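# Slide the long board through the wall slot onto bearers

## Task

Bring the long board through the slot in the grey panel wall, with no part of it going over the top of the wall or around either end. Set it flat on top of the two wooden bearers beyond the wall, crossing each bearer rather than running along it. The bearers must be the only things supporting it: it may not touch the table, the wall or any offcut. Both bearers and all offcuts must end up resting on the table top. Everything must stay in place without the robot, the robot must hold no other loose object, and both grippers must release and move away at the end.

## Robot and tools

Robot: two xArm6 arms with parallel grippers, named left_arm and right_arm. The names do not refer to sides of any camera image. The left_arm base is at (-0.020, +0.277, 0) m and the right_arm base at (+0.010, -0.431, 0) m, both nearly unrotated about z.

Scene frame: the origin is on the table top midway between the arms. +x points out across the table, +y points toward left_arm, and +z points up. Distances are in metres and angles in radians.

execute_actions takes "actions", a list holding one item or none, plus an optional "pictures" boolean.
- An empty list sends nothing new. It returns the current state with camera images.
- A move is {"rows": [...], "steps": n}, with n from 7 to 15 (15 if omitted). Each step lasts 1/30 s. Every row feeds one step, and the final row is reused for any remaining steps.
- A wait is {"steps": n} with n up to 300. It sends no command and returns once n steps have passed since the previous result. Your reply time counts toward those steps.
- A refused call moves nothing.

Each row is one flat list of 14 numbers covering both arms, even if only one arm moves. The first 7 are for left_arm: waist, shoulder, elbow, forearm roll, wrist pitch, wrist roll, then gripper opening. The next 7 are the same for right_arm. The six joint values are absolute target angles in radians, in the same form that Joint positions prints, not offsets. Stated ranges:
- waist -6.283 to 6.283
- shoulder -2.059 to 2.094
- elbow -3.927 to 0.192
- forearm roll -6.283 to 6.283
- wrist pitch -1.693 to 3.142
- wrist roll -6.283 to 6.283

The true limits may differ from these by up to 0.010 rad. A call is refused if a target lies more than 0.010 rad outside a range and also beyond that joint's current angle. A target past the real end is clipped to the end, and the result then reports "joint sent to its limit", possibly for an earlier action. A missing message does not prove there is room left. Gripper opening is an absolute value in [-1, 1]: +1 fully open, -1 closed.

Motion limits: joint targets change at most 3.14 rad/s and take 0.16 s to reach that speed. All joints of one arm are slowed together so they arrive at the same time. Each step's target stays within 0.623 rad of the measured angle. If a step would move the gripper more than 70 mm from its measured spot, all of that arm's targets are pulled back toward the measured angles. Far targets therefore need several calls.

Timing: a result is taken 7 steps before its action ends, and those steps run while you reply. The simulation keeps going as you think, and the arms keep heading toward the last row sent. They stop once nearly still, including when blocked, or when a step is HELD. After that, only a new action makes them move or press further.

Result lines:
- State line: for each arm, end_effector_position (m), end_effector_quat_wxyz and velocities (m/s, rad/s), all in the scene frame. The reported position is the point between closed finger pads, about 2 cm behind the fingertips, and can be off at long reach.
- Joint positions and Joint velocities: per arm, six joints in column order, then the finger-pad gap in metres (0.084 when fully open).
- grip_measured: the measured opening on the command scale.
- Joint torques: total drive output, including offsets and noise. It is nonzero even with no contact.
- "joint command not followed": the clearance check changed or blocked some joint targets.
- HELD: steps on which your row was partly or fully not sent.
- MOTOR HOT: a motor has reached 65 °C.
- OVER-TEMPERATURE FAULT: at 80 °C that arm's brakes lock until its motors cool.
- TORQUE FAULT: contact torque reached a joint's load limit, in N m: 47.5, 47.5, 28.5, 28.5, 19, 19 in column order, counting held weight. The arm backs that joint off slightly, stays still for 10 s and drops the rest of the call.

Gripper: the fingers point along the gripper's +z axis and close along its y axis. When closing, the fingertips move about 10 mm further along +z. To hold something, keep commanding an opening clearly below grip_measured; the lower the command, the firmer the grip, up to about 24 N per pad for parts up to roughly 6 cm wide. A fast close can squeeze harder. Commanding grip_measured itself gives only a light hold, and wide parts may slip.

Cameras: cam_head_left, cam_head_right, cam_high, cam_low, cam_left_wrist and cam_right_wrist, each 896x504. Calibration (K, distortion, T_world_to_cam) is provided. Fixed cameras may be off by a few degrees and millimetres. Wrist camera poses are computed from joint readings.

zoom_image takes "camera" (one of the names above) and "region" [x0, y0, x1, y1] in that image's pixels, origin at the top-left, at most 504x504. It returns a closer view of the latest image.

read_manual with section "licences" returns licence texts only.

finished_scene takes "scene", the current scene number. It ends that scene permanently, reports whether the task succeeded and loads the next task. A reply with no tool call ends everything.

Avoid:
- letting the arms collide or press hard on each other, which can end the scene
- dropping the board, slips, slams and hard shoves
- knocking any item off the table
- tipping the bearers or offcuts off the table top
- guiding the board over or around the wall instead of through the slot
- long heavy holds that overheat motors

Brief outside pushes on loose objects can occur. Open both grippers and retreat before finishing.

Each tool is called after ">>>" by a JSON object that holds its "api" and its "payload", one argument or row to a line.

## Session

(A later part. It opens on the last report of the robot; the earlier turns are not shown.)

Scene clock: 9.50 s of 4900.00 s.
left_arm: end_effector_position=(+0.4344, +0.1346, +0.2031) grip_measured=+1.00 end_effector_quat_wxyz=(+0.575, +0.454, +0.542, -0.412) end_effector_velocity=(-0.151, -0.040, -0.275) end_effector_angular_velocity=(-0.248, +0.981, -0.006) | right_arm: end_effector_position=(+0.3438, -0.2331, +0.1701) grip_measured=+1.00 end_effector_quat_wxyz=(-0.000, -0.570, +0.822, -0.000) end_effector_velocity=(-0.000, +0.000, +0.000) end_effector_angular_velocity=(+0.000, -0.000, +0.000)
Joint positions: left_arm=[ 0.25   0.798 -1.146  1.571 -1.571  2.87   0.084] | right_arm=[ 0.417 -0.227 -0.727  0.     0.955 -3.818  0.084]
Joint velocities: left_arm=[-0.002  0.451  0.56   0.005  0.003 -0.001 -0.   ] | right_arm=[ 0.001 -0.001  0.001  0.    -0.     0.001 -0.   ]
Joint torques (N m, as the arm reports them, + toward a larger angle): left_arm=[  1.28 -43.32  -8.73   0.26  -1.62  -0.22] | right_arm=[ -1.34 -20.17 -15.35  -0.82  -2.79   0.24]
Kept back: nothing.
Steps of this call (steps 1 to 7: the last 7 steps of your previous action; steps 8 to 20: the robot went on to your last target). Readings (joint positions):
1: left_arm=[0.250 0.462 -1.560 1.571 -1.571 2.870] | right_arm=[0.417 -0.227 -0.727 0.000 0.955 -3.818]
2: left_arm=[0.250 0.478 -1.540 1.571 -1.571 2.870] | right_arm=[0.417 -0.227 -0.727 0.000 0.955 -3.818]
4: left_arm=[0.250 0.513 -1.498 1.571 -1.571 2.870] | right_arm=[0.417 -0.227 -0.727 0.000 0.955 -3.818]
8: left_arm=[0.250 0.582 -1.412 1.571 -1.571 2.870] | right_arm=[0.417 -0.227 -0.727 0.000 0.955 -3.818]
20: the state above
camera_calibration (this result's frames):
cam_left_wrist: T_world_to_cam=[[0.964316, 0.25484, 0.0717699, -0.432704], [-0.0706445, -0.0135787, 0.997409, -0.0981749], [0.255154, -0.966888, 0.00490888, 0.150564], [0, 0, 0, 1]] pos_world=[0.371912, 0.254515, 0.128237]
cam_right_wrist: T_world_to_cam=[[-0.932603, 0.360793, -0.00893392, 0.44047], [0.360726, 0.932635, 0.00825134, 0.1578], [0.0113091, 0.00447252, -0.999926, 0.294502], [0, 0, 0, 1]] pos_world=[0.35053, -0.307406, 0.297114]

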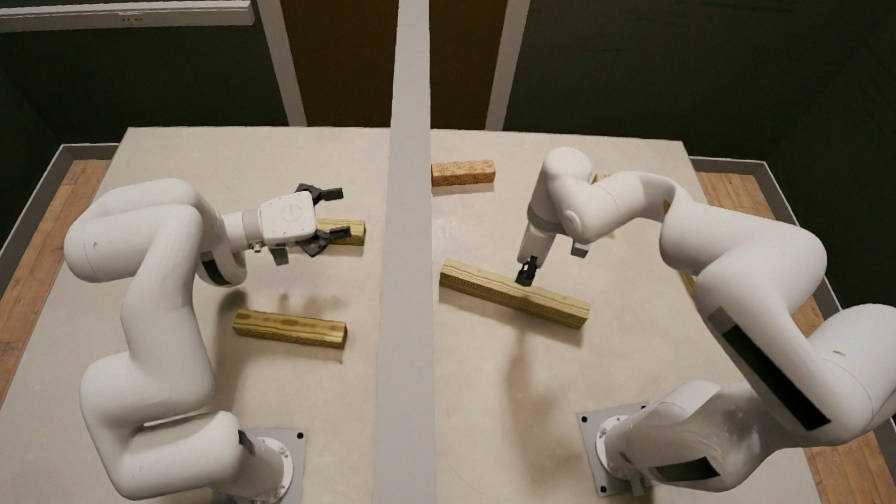

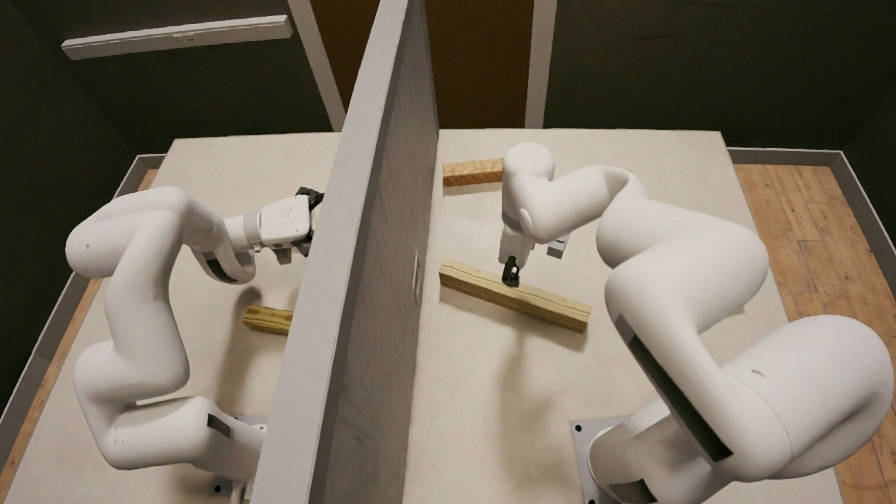

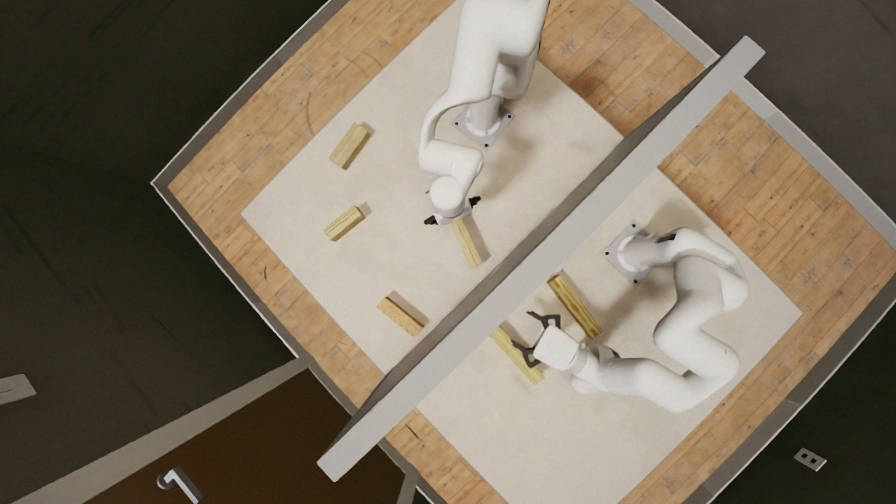

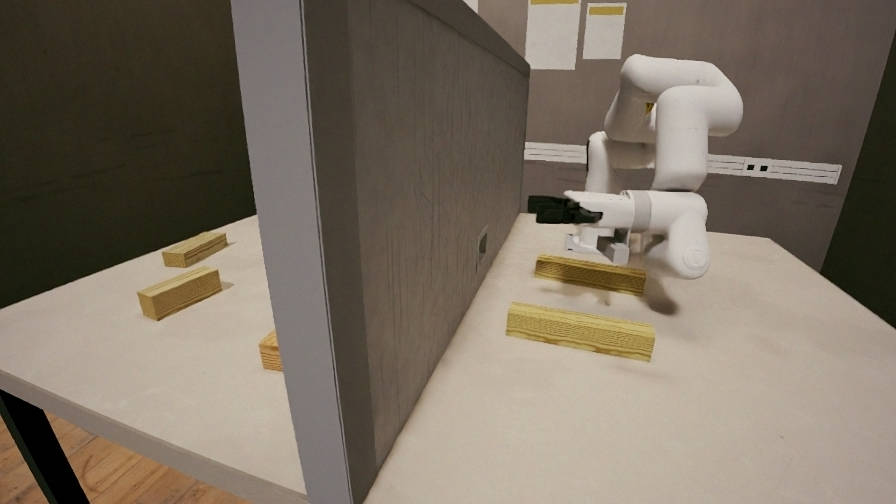

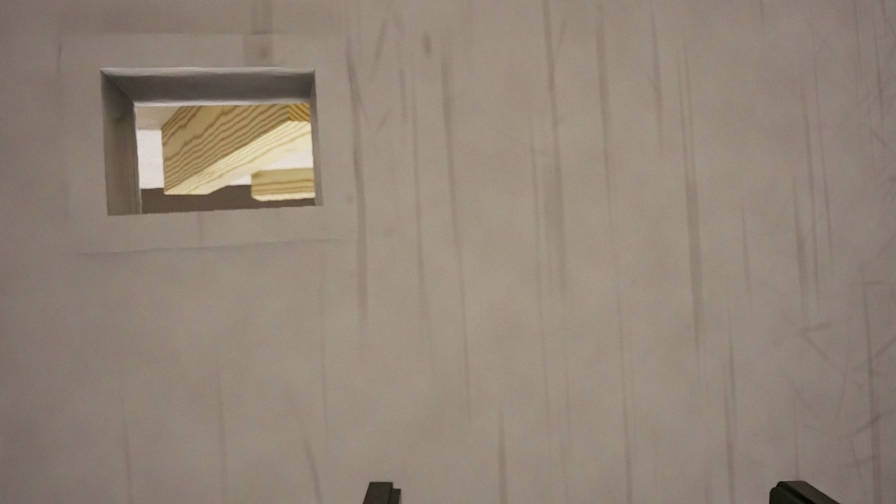

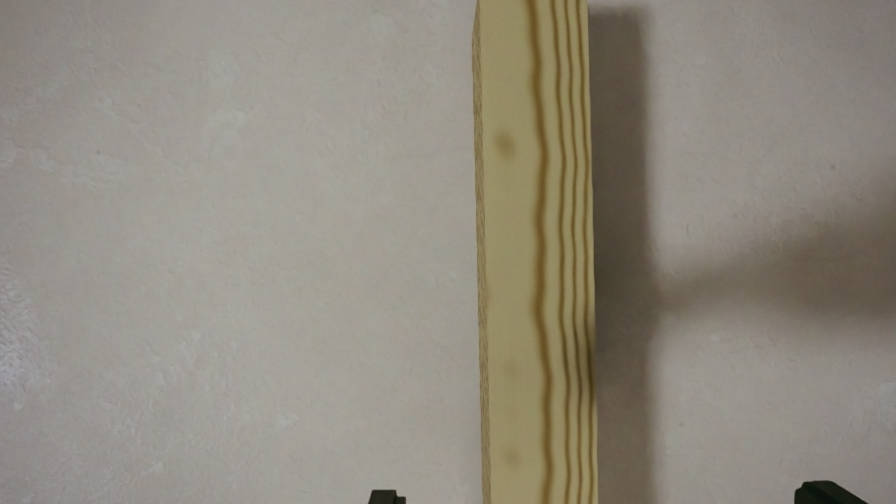

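>>> {"api": "execute_actions", "payload": {
  "actions": [
    {"rows":[[0.25,0.8319,-1.1038,1.571,-1.571,2.87,1,0.417,-0.20,-0.713,0,0.913,-3.80,1],[0.25,0.8319,-1.1038,1.571,-1.571,2.87,1,0.417,-0.17,-0.695,0,0.865,-3.80,1],[0.25,0.8319,-1.1038,1.571,-1.571,2.87,1,0.417,-0.14,-0.677,0,0.817,-3.80,1],[0.25,0.8319,-1.1038,1.571,-1.571,2.87,1,0.417,-0.11,-0.66,0,0.77,-3.80,1],[0.25,0.8319,-1.1038,1.571,-1.571,2.87,1,0.417,-0.08,-0.645,0,0.725,-3.80,1],[0.25,0.8319,-1.1038,1.571,-1.571,2.87,1,0.417,-0.05,-0.63,0,0.68,-3.80,1],[0.25,0.8319,-1.1038,1.571,-1.571,2.87,1,0.417,-0.025,-0.619,0,0.644,-3.80,1],[0.25,0.8319,-1.1038,1.571,-1.571,2.87,1,0.417,-0.005,-0.61,0,0.615,-3.80,1],[0.25,0.8319,-1.1038,1.571,-1.571,2.87,1,0.417,0.0129,-0.6037,0,0.5908,-3.80,1]],"steps":15}
  ]
}}

>>> {"api": "execute_actions", "payload": {
  "actions": [
    {"steps":18}
  ],
  "pictures": true
}}

Scene clock: 10.30 s of 4900.00 s.
left_arm: end_effector_position=(+0.4227, +0.1317, +0.1833) grip_measured=+1.00 end_effector_quat_wxyz=(+0.559, +0.433, +0.559, -0.433) end_effector_velocity=(-0.000, -0.000, -0.001) end_effector_angular_velocity=(+0.000, +0.002, -0.000) | right_arm: end_effector_position=(+0.3474, -0.2309, +0.1187) grip_measured=+1.00 end_effector_quat_wxyz=(+0.000, -0.563, +0.826, -0.000) end_effector_velocity=(-0.016, -0.010, -0.381) end_effector_angular_velocity=(-0.041, +0.069, -0.030)
Joint positions: left_arm=[ 0.25   0.832 -1.104  1.571 -1.571  2.87   0.084] | right_arm=[ 0.417 -0.122 -0.669 -0.     0.79  -3.802  0.084]
Joint velocities: left_arm=[-0.     0.002  0.001  0.     0.001  0.001 -0.   ] | right_arm=[-0.001  0.782  0.429  0.    -1.13   0.029 -0.   ]
Joint torques (N m, as the arm reports them, + toward a larger angle): left_arm=[  0.86 -33.46  -4.83   0.59  -1.34  -0.31] | right_arm=[ -1.38 -20.18 -13.9   -0.8   -2.46   0.39]
Steps of this call (steps 1 to 16: the robot went on to your last target; steps 17 to 24: the first 8 steps of this action). Readings (joint positions):
17: left_arm=[0.250 0.831 -1.104 1.571 -1.571 2.870] | right_arm=[0.417 -0.227 -0.727 -0.000 0.954 -3.818]
18: left_arm=[0.250 0.831 -1.104 1.571 -1.571 2.870] | right_arm=[0.417 -0.225 -0.726 -0.000 0.950 -3.816]
20: left_arm=[0.250 0.832 -1.104 1.571 -1.571 2.870] | right_arm=[0.417 -0.208 -0.718 -0.000 0.918 -3.810]
24: the state above

Scene clock: 10.90 s of 4900.00 s.
left_arm: end_effector_position=(+0.4227, +0.1317, +0.1832) grip_measured=+1.00 end_effector_quat_wxyz=(+0.559, +0.433, +0.559, -0.433) end_effector_velocity=(-0.000, -0.000, -0.000) end_effector_angular_velocity=(+0.000, +0.001, +0.000) | right_arm: end_effector_position=(+0.3441, -0.2329, +0.0585) grip_measured=+1.00 end_effector_quat_wxyz=(+0.001, -0.562, +0.827, -0.000) end_effector_velocity=(-0.001, -0.001, -0.002) end_effector_angular_velocity=(-0.002, +0.004, -0.001)
Joint positions: left_arm=[ 0.25   0.832 -1.104  1.571 -1.571  2.87   0.084] | right_arm=[ 0.417  0.012 -0.604 -0.     0.591 -3.8    0.084]
Joint velocities: left_arm=[ 0.     0.     0.    -0.     0.001  0.    -0.   ] | right_arm=[-0.     0.004  0.001  0.    -0.002  0.    -0.   ]
Joint torques (N m, as the arm reports them, + toward a larger angle): left_arm=[  0.85 -33.43  -4.92   0.69  -1.38  -0.25] | right_arm=[ -1.42 -23.16 -12.94  -0.69  -2.77   0.27]
Kept back: nothing.
Steps of this call (steps 1 to 7: the last 7 steps of your previous action; steps 8 to 18: the robot went on to your last target). Readings (joint positions):
1: left_arm=[0.250 0.832 -1.104 1.571 -1.571 2.870] | right_arm=[0.417 -0.096 -0.654 0.000 0.752 -3.802]
2: left_arm=[0.250 0.832 -1.104 1.571 -1.571 2.870] | right_arm=[0.417 -0.070 -0.641 0.000 0.715 -3.801]
4: left_arm=[0.250 0.832 -1.104 1.571 -1.571 2.870] | right_arm=[0.417 -0.025 -0.619 0.000 0.652 -3.800]
8: left_arm=[0.250 0.832 -1.104 1.571 -1.571 2.870] | right_arm=[0.417 0.008 -0.605 0.000 0.601 -3.800]
18: the state above
camera_calibration (this result's frames):
cam_left_wrist: T_world_to_cam=[[0.966766, 0.255632, -0.00391228, -0.406471], [0.0025855, 0.00552605, 0.999981, -0.113118], [0.255649, -0.966758, 0.00468146, 0.150585], [0, 0, 0, 1]] pos_world=[0.354758, 0.250111, 0.110821]
cam_right_wrist: T_world_to_cam=[[-0.925955, 0.377513, -0.00956928, 0.441339], [0.377434, 0.925992, 0.00908647, 0.151089], [0.0122913, 0.00480188, -0.999913, 0.182646], [0, 0, 0, 1]] pos_world=[0.349388, -0.307396, 0.185481]

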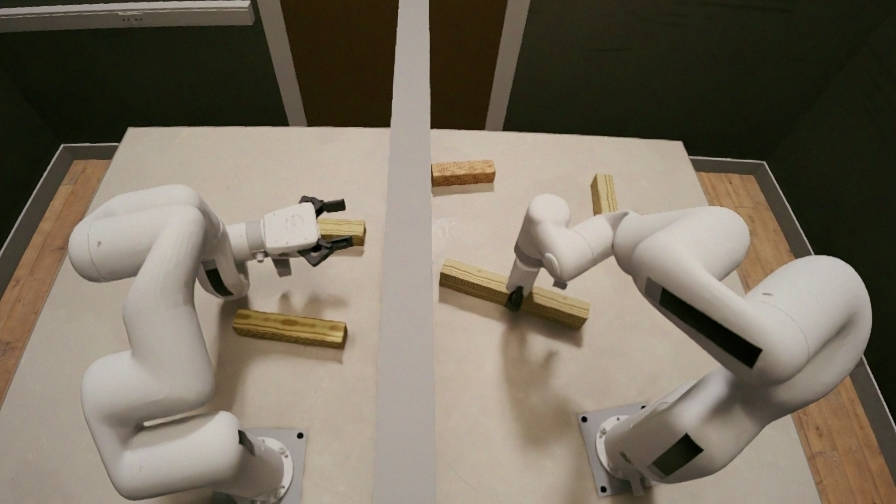

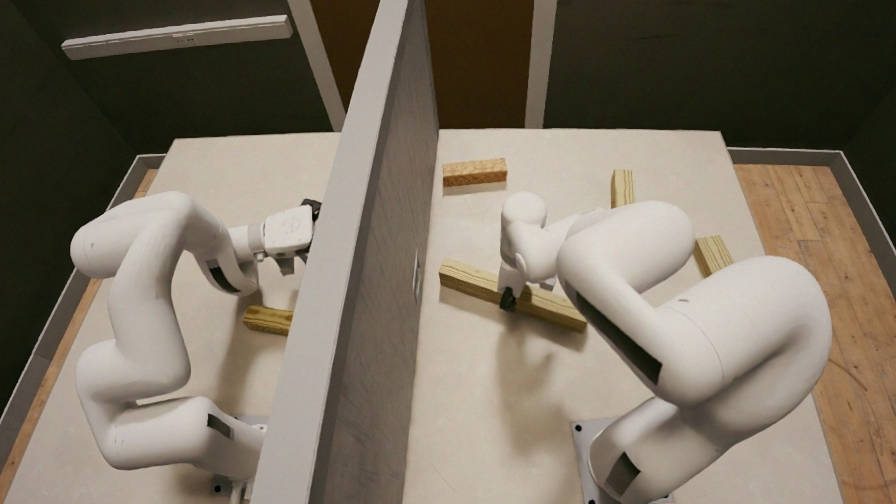

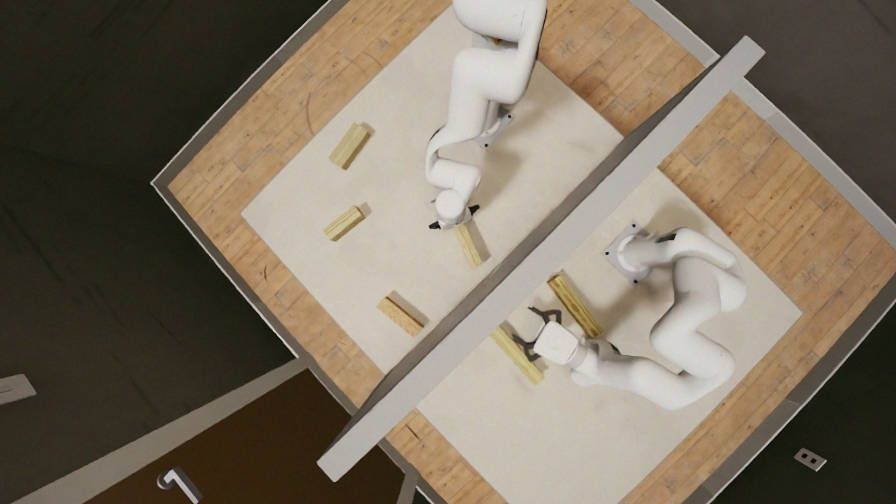

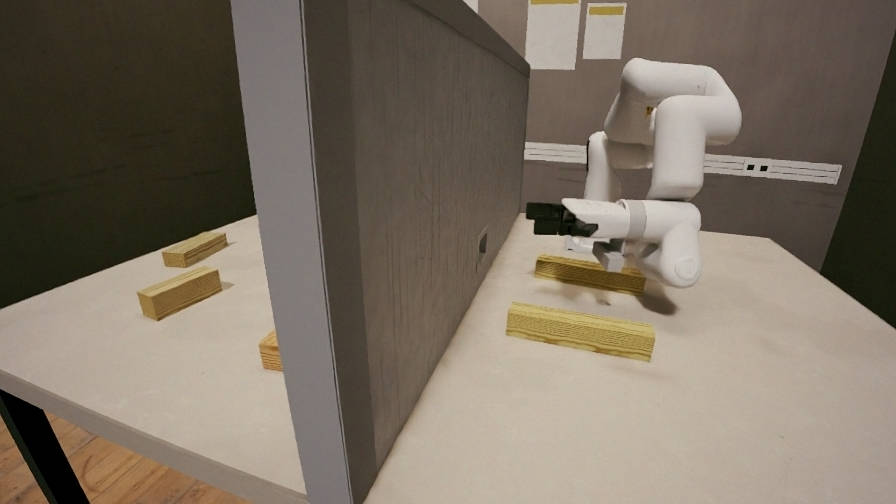

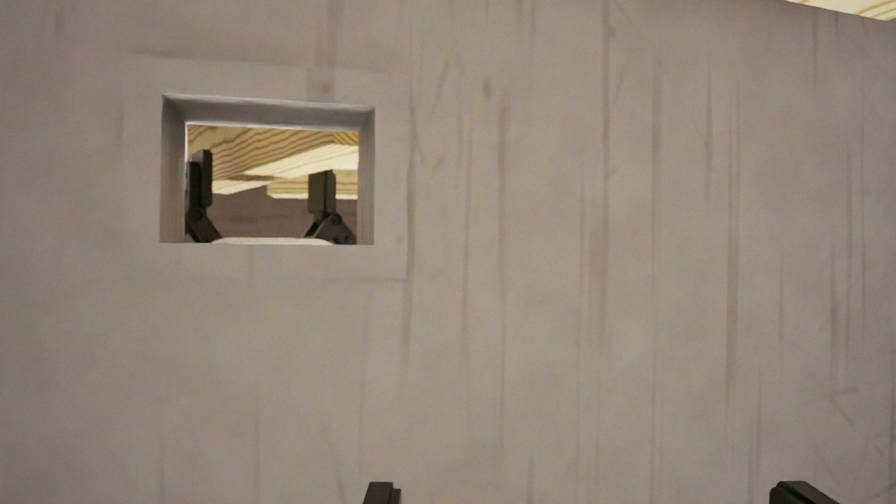

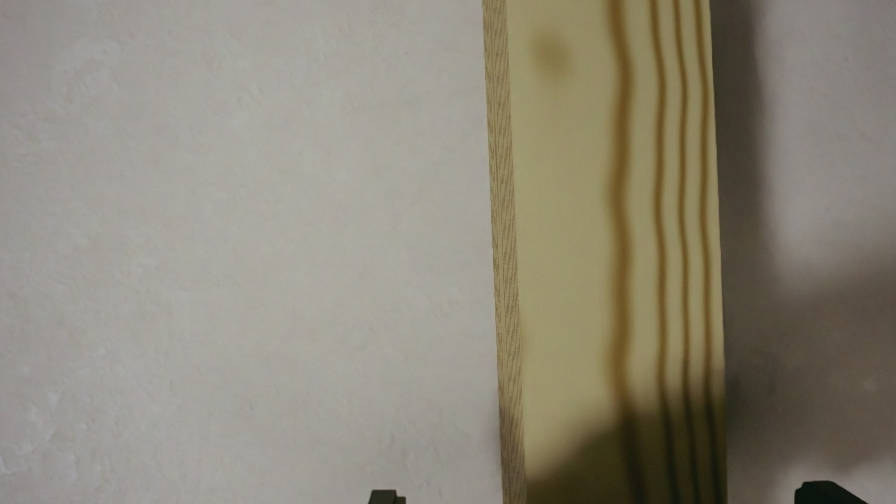

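>>> {"api": "execute_actions", "payload": {
  "actions": [
    {"rows":[[0.25,0.8319,-1.1038,1.571,-1.571,2.87,1,0.417,0.0129,-0.6037,0,0.5908,-3.835,0.6],[0.25,0.8319,-1.1038,1.571,-1.571,2.87,1,0.417,0.0129,-0.6037,0,0.5908,-3.835,0.3],[0.25,0.8319,-1.1038,1.571,-1.571,2.87,1,0.417,0.0129,-0.6037,0,0.5908,-3.835,0.1],[0.25,0.8319,-1.1038,1.571,-1.571,2.87,1,0.417,0.0129,-0.6037,0,0.5908,-3.835,0.05],[0.25,0.8319,-1.1038,1.571,-1.571,2.87,1,0.417,0.0129,-0.6037,0,0.5908,-3.835,0.05],[0.25,0.8319,-1.1038,1.571,-1.571,2.87,1,0.417,0.0129,-0.6037,0,0.5908,-3.835,0.05],[0.25,0.8319,-1.1038,1.571,-1.571,2.87,1,0.417,0.0129,-0.6037,0,0.5908,-3.835,0.05],[0.25,0.8319,-1.1038,1.571,-1.571,2.87,1,0.417,0.0129,-0.6037,0,0.5908,-3.835,0.05],[0.25,0.8319,-1.1038,1.571,-1.571,2.87,1,0.417,0.0129,-0.6037,0,0.5908,-3.835,0.0],[0.25,0.8319,-1.1038,1.571,-1.571,2.87,1,0.417,0.0129,-0.6037,0,0.5908,-3.835,-0.1],[0.25,0.8319,-1.1038,1.571,-1.571,2.87,1,0.417,0.0129,-0.6037,0,0.5908,-3.835,-0.2],[0.25,0.8319,-1.1038,1.571,-1.571,2.87,1,0.417,0.0129,-0.6037,0,0.5908,-3.835,-0.4],[0.25,0.8319,-1.1038,1.571,-1.571,2.87,1,0.417,0.0129,-0.6037,0,0.5908,-3.835,-0.7],[0.25,0.8319,-1.1038,1.571,-1.571,2.87,1,0.417,0.0129,-0.6037,0,0.5908,-3.835,-1]],"steps":15}
  ]
}}

>>> {"api": "execute_actions", "payload": {
  "actions": [
    {"steps":14}
  ]
}}

Scene clock: 13.67 s of 4900.00 s.
left_arm: end_effector_position=(+0.4227, +0.1317, +0.1832) grip_measured=+1.00 end_effector_quat_wxyz=(+0.559, +0.433, +0.559, -0.433) end_effector_velocity=(+0.000, -0.000, +0.000) end_effector_angular_velocity=(+0.001, -0.000, +0.000) | right_arm: end_effector_position=(+0.3438, -0.2331, +0.0580) grip_measured=+0.07 end_effector_quat_wxyz=(-0.000, -0.575, +0.818, -0.000) end_effector_velocity=(+0.001, +0.001, +0.001) end_effector_angular_velocity=(+0.001, -0.003, +0.044)
Joint positions: left_arm=[ 0.25   0.832 -1.104  1.571 -1.571  2.87   0.084] | right_arm=[ 0.417  0.013 -0.604 -0.     0.591 -3.832  0.047]
Joint velocities: left_arm=[-0.    -0.    -0.     0.     0.001 -0.     0.   ] | right_arm=[-0.    -0.001 -0.002 -0.    -0.    -0.044 -0.024]
Joint torques (N m, as the arm reports them, + toward a larger angle): left_arm=[  1.17 -33.56  -4.77   0.72  -1.35  -0.3 ] | right_arm=[ -1.43 -22.89 -12.96  -0.75  -2.77   0.49]
Steps of this call (steps 1 to 15: the robot went on to your last target; steps 16 to 75: nothing new was sent; steps 76 to 83: the first 8 steps of this action). Readings (joint positions):
76: left_arm=[0.250 0.832 -1.104 1.571 -1.571 2.870] | right_arm=[0.417 0.013 -0.604 0.000 0.591 -3.800]
77: left_arm=[0.250 0.832 -1.104 1.571 -1.571 2.870] | right_arm=[0.417 0.013 -0.604 0.000 0.591 -3.804]
79: left_arm=[0.250 0.832 -1.104 1.571 -1.571 2.870] | right_arm=[0.417 0.013 -0.604 -0.000 0.591 -3.818]
83: the state above

Scene clock: 14.13 s of 4900.00 s.
left_arm: end_effector_position=(+0.4227, +0.1317, +0.1832) grip_measured=+1.00 end_effector_quat_wxyz=(+0.559, +0.433, +0.559, -0.433) end_effector_velocity=(-0.000, -0.000, +0.000) end_effector_angular_velocity=(-0.000, -0.000, -0.001) | right_arm: end_effector_position=(+0.3438, -0.2330, +0.0581) grip_measured=-0.12 end_effector_quat_wxyz=(+0.000, -0.576, +0.817, +0.000) end_effector_velocity=(-0.000, +0.000, +0.000) end_effector_angular_velocity=(+0.000, -0.000, -0.000)
Joint positions: left_arm=[ 0.25   0.832 -1.104  1.571 -1.571  2.87   0.084] | right_arm=[ 0.417  0.013 -0.604  0.     0.591 -3.835  0.039]
Joint velocities: left_arm=[-0. -0. -0.  0. -0. -0.  0.] | right_arm=[ 0.001 -0.    -0.    -0.    -0.     0.001  0.   ]
Joint torques (N m, as the arm reports them, + toward a larger angle): left_arm=[  1.15 -33.62  -4.82   0.67  -1.35  -0.23] | right_arm=[ -1.45 -22.49 -12.9   -0.94  -2.91   0.11]
Kept back: nothing.
Steps of this call (steps 1 to 7: the last 7 steps of your previous action; steps 8 to 14: the robot went on to your last target). Readings (joint positions):
1: left_arm=[0.250 0.832 -1.104 1.571 -1.571 2.870] | right_arm=[0.417 0.013 -0.604 -0.000 0.591 -3.833]
2: left_arm=[0.250 0.832 -1.104 1.571 -1.571 2.870] | right_arm=[0.417 0.013 -0.604 -0.000 0.591 -3.834]
4: left_arm=[0.250 0.832 -1.104 1.571 -1.571 2.870] | right_arm=[0.417 0.013 -0.604 0.000 0.591 -3.834]
8: left_arm=[0.250 0.832 -1.104 1.571 -1.571 2.870] | right_arm=[0.417 0.013 -0.604 0.000 0.591 -3.835]
14: the state above

Lift and rotate.

>>> {"api": "execute_actions", "payload": {
  "actions": [
    {"rows":[[0.25,0.8319,-1.1038,1.571,-1.571,2.87,1,0.417,0.0,-0.608,0,0.608,-3.835,-1],[0.25,0.8319,-1.1038,1.571,-1.571,2.87,1,0.417,-0.015,-0.614,0,0.629,-3.835,-1],[0.25,0.8319,-1.1038,1.571,-1.571,2.87,1,0.417,-0.03,-0.62,0,0.65,-3.85,-1],[0.25,0.8319,-1.1038,1.571,-1.571,2.87,1,0.414,-0.05,-0.629,0,0.679,-3.89,-1],[0.25,0.8319,-1.1038,1.571,-1.571,2.87,1,0.41,-0.07,-0.638,0,0.708,-3.95,-1],[0.25,0.8319,-1.1038,1.571,-1.571,2.87,1,0.406,-0.09,-0.648,0,0.738,-4.02,-1],[0.25,0.8319,-1.1038,1.571,-1.571,2.87,1,0.402,-0.11,-0.658,0,0.768,-4.10,-1],[0.25,0.8319,-1.1038,1.571,-1.571,2.87,1,0.398,-0.125,-0.665,0,0.79,-4.19,-1],[0.25,0.8319,-1.1038,1.571,-1.571,2.87,1,0.394,-0.14,-0.64,0,0.75,-4.28,-1],[0.25,0.8319,-1.1038,1.571,-1.571,2.87,1,0.39,-0.16,-0.60,0,0.68,-4.37,-1],[0.25,0.8319,-1.1038,1.571,-1.571,2.87,1,0.387,-0.185,-0.555,0,0.60,-4.46,-1],[0.25,0.8319,-1.1038,1.571,-1.571,2.87,1,0.385,-0.21,-0.51,0,0.52,-4.54,-1],[0.25,0.8319,-1.1038,1.571,-1.571,2.87,1,0.383,-0.235,-0.46,0,0.44,-4.61,-1],[0.25,0.8319,-1.1038,1.571,-1.571,2.87,1,0.382,-0.26,-0.415,0,0.37,-4.67,-1],[0.25,0.8319,-1.1038,1.571,-1.571,2.87,1,0.382,-0.2797,-0.3736,0,0.304,-4.712,-1]],"steps":15}
  ]
}}

>>> {"api": "execute_actions", "payload": {
  "actions": [
    {"rows":[[0.25,0.8319,-1.1038,1.571,-1.571,2.87,1,0.382,-0.2797,-0.3736,0,0.304,-4.712,-1],[0.25,0.8319,-1.1038,1.571,-1.571,2.87,1,0.382,-0.275,-0.345,0,0.22,-4.712,-1],[0.25,0.8319,-1.1038,1.571,-1.571,2.87,1,0.382,-0.265,-0.315,0,0.13,-4.712,-1],[0.25,0.8319,-1.1038,1.571,-1.571,2.87,1,0.382,-0.25,-0.285,0,0.04,-4.712,-1],[0.25,0.8319,-1.1038,1.571,-1.571,2.87,1,0.382,-0.23,-0.255,0,-0.05,-4.712,-1],[0.25,0.8319,-1.1038,1.571,-1.571,2.87,1,0.382,-0.21,-0.23,0,-0.135,-4.712,-1],[0.25,0.8319,-1.1038,1.571,-1.571,2.87,1,0.382,-0.19,-0.205,0,-0.22,-4.712,-1],[0.25,0.8319,-1.1038,1.571,-1.571,2.87,1,0.382,-0.17,-0.185,0,-0.305,-4.712,-1],[0.25,0.8319,-1.1038,1.571,-1.571,2.87,1,0.382,-0.1455,-0.1645,0,-0.388,-4.712,-1],[0.25,0.8319,-1.1038,1.571,-1.571,2.87,1,0.382,-0.10,-0.158,0,-0.47,-4.712,-1],[0.25,0.8319,-1.1038,1.571,-1.571,2.87,1,0.382,-0.055,-0.152,0,-0.55,-4.712,-1],[0.25,0.8319,-1.1038,1.571,-1.571,2.87,1,0.382,-0.01,-0.148,0,-0.63,-4.712,-1],[0.25,0.8319,-1.1038,1.571,-1.571,2.87,1,0.382,0.035,-0.146,0,-0.705,-4.712,-1],[0.25,0.8319,-1.1038,1.571,-1.571,2.87,1,0.382,0.075,-0.145,0,-0.775,-4.712,-1],[0.25,0.8319,-1.1038,1.571,-1.571,2.87,1,0.382,0.1147,-0.1443,0,-0.843,-4.712,-1]],"steps":15}
  ]
}}

>>> {"api": "execute_actions", "payload": {
  "actions": [
    {"steps":18}
  ],
  "pictures": true
}}

Scene clock: 15.30 s of 4900.00 s.
left_arm: end_effector_position=(+0.4227, +0.1317, +0.1832) grip_measured=+1.00 end_effector_quat_wxyz=(+0.559, +0.433, +0.559, -0.433) end_effector_velocity=(-0.000, +0.000, +0.000) end_effector_angular_velocity=(-0.001, +0.000, -0.000) | right_arm: end_effector_position=(+0.3461, -0.2337, +0.0826) grip_measured=-0.12 end_effector_quat_wxyz=(-0.001, -0.607, +0.795, +0.000) end_effector_velocity=(+0.043, -0.004, +0.206) end_effector_angular_velocity=(+0.035, -0.054, +1.024)
Joint positions: left_arm=[ 0.25   0.832 -1.104  1.571 -1.571  2.87   0.084] | right_arm=[ 0.413 -0.046 -0.627 -0.     0.676 -3.914  0.039]
Joint velocities: left_arm=[-0.    -0.    -0.    -0.    -0.001 -0.001  0.   ] | right_arm=[-0.064 -0.446 -0.224 -0.     0.605 -1.088  0.   ]
Joint torques (N m, as the arm reports them, + toward a larger angle): left_arm=[  0.92 -33.74  -4.85   0.67  -1.29  -0.26] | right_arm=[ -1.05 -26.16 -15.56  -0.76  -3.19  -0.67]
Steps of this call (steps 1 to 15: the robot went on to your last target; steps 16 to 27: nothing new was sent; steps 28 to 35: the first 8 steps of this action). Readings (joint positions):
28: left_arm=[0.250 0.832 -1.104 1.571 -1.571 2.870] | right_arm=[0.417 0.013 -0.604 -0.000 0.591 -3.835]
29: left_arm=[0.250 0.832 -1.104 1.571 -1.571 2.870] | right_arm=[0.417 0.012 -0.604 -0.000 0.593 -3.835]
31: left_arm=[0.250 0.832 -1.104 1.571 -1.571 2.870] | right_arm=[0.417 0.002 -0.606 -0.000 0.609 -3.837]
35: the state above

Scene clock: 15.80 s of 4900.00 s.
left_arm: end_effector_position=(+0.4227, +0.1317, +0.1832) grip_measured=+1.00 end_effector_quat_wxyz=(+0.559, +0.433, +0.559, -0.433) end_effector_velocity=(-0.000, -0.000, -0.000) end_effector_angular_velocity=(+0.000, +0.001, -0.000) | right_arm: end_effector_position=(+0.3680, -0.2350, +0.1159) grip_measured=-0.12 end_effector_quat_wxyz=(-0.188, +0.834, -0.508, +0.108) end_effector_velocity=(+0.060, +0.030, -0.002) end_effector_angular_velocity=(+0.518, -1.222, +0.278)
Joint positions: left_arm=[ 0.25   0.832 -1.104  1.571 -1.571  2.87   0.084] | right_arm=[ 0.383 -0.252 -0.327  0.     0.142 -4.688  0.039]
Joint velocities: left_arm=[-0.  0.  0.  0.  0. -0. -0.] | right_arm=[-0.006  0.127  0.809  0.    -2.255 -0.313  0.   ]
Joint torques (N m, as the arm reports them, + toward a larger angle): left_arm=[  1.13 -33.74  -4.93   0.75  -1.34  -0.25] | right_arm=[ -1.68 -14.26 -14.55  -0.76  -4.77   0.47]
Steps of this call (steps 1 to 7: the last 7 steps of your previous action; steps 8 to 15: the first 8 steps of this action). Readings (joint positions):
8: left_arm=[0.250 0.832 -1.104 1.571 -1.571 2.870] | right_arm=[0.390 -0.181 -0.571 -0.000 0.617 -4.409]
9: left_arm=[0.250 0.832 -1.104 1.571 -1.571 2.870] | right_arm=[0.388 -0.202 -0.531 -0.000 0.554 -4.477]
11: left_arm=[0.250 0.832 -1.104 1.571 -1.571 2.870] | right_arm=[0.385 -0.237 -0.450 -0.000 0.425 -4.587]
15: the state above

Scene clock: 16.40 s of 4900.00 s.
left_arm: end_effector_position=(+0.4227, +0.1317, +0.1832) grip_measured=+1.00 end_effector_quat_wxyz=(+0.559, +0.433, +0.559, -0.433) end_effector_velocity=(+0.000, +0.000, +0.000) end_effector_angular_velocity=(-0.001, +0.000, +0.000) | right_arm: end_effector_position=(+0.3743, -0.2319, +0.1005) grip_measured=-0.12 end_effector_quat_wxyz=(-0.363, +0.780, -0.462, +0.215) end_effector_velocity=(+0.003, +0.002, +0.009) end_effector_angular_velocity=(+0.026, -0.046, -0.000)
Joint positions: left_arm=[ 0.25   0.832 -1.104  1.571 -1.571  2.87   0.084] | right_arm=[ 0.382  0.111 -0.146 -0.    -0.838 -4.712  0.039]
Joint velocities: left_arm=[ 0.     0.    -0.    -0.    -0.001 -0.     0.   ] | right_arm=[ 0.     0.021  0.001 -0.    -0.074  0.001  0.   ]
Joint torques (N m, as the arm reports them, + toward a larger angle): left_arm=[  1.03 -33.6   -4.83   0.82  -1.35  -0.25] | right_arm=[ -1.32 -20.38  -8.7   -0.6   -5.12   0.16]
Kept back: nothing.
Steps of this call (steps 1 to 7: the last 7 steps of your previous action; steps 8 to 18: the robot went on to your last target). Readings (joint positions):
1: left_arm=[0.250 0.832 -1.104 1.571 -1.571 2.870] | right_arm=[0.382 -0.246 -0.300 0.000 0.066 -4.696]
2: left_arm=[0.250 0.832 -1.104 1.571 -1.571 2.870] | right_arm=[0.382 -0.235 -0.275 0.000 -0.013 -4.702]
4: left_arm=[0.250 0.832 -1.104 1.571 -1.571 2.870] | right_arm=[0.382 -0.195 -0.230 0.000 -0.173 -4.707]
8: left_arm=[0.250 0.832 -1.104 1.571 -1.571 2.870] | right_arm=[0.382 -0.064 -0.171 0.000 -0.494 -4.711]
18: the state above
camera_calibration (this result's frames):
cam_left_wrist: T_world_to_cam=[[0.966766, 0.255632, -0.0039157, -0.40647], [0.00258884, 0.00552678, 0.999981, -0.113119], [0.255649, -0.966758, 0.00468131, 0.150584], [0, 0, 0, 1]] pos_world=[0.354758, 0.250111, 0.11082]
cam_right_wrist: T_world_to_cam=[[-0.563649, -0.296139, -0.771104, 0.254032], [-0.479411, 0.877488, 0.0134367, 0.447382], [0.672655, 0.377249, -0.636568, 0.0269696], [0, 0, 0, 1]] pos_world=[0.339524, -0.327518, 0.207042]

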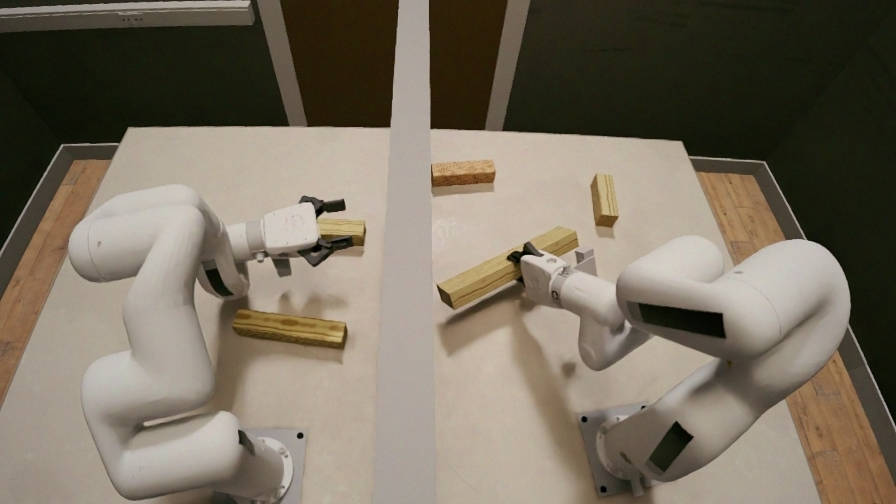

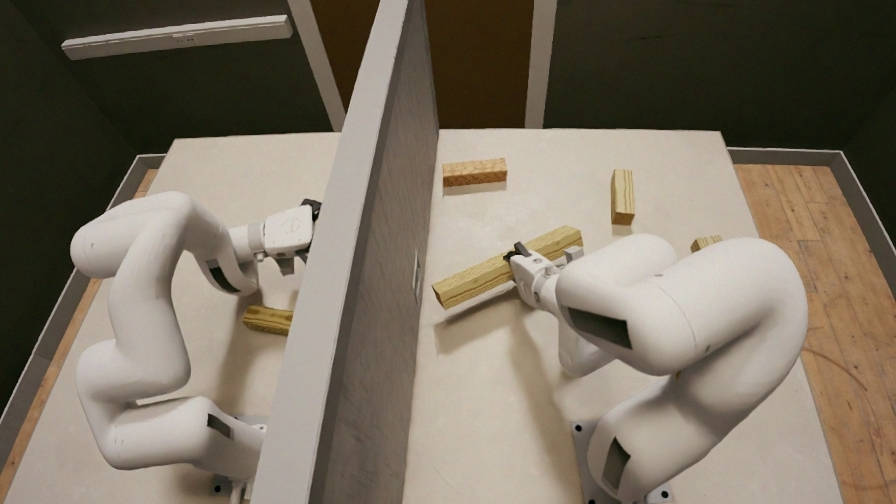

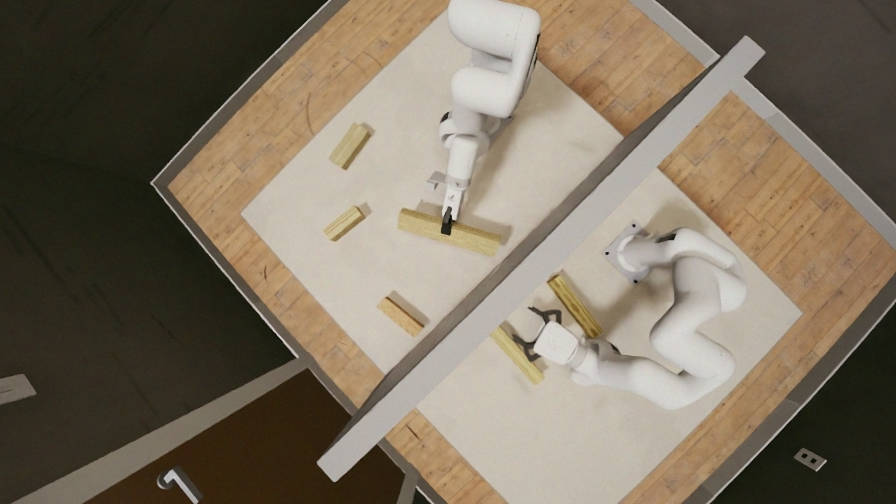

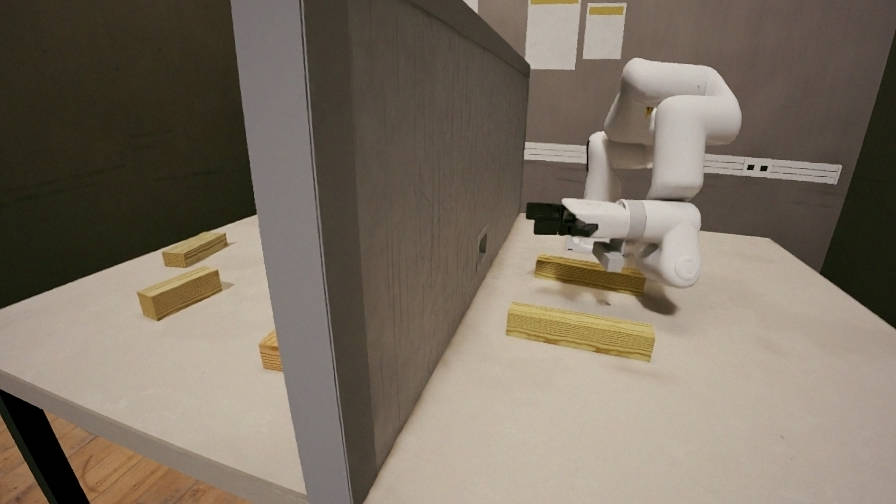

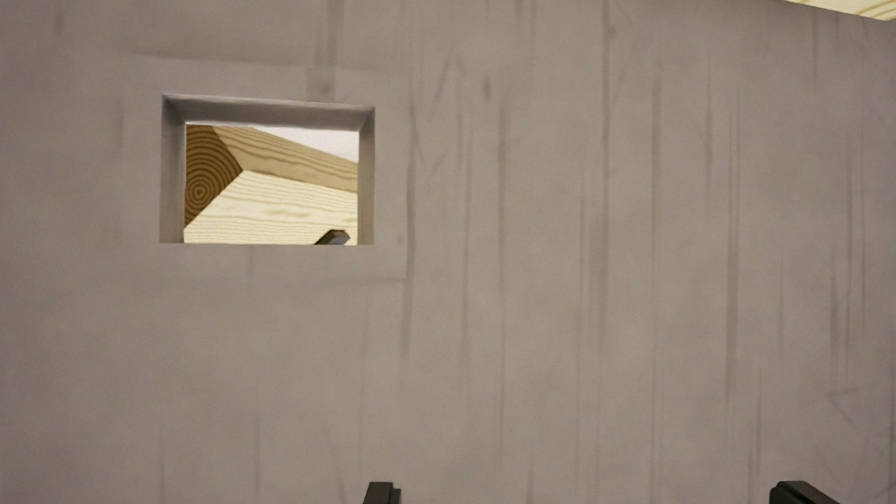

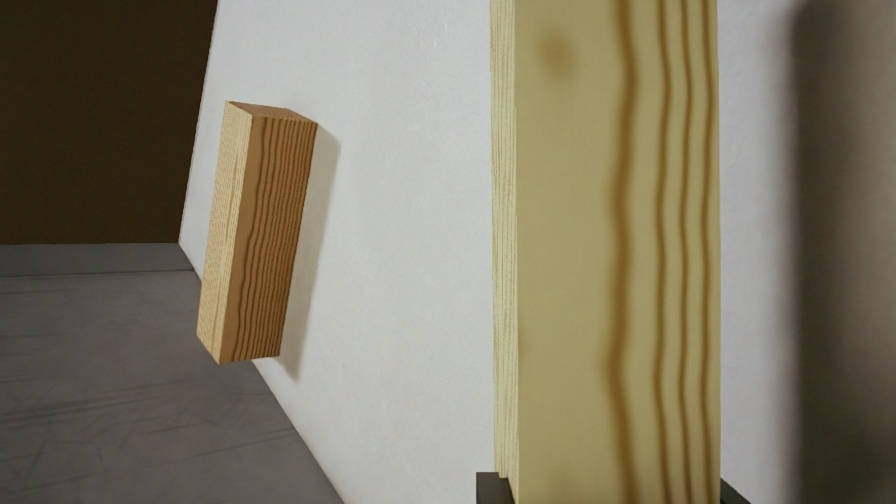

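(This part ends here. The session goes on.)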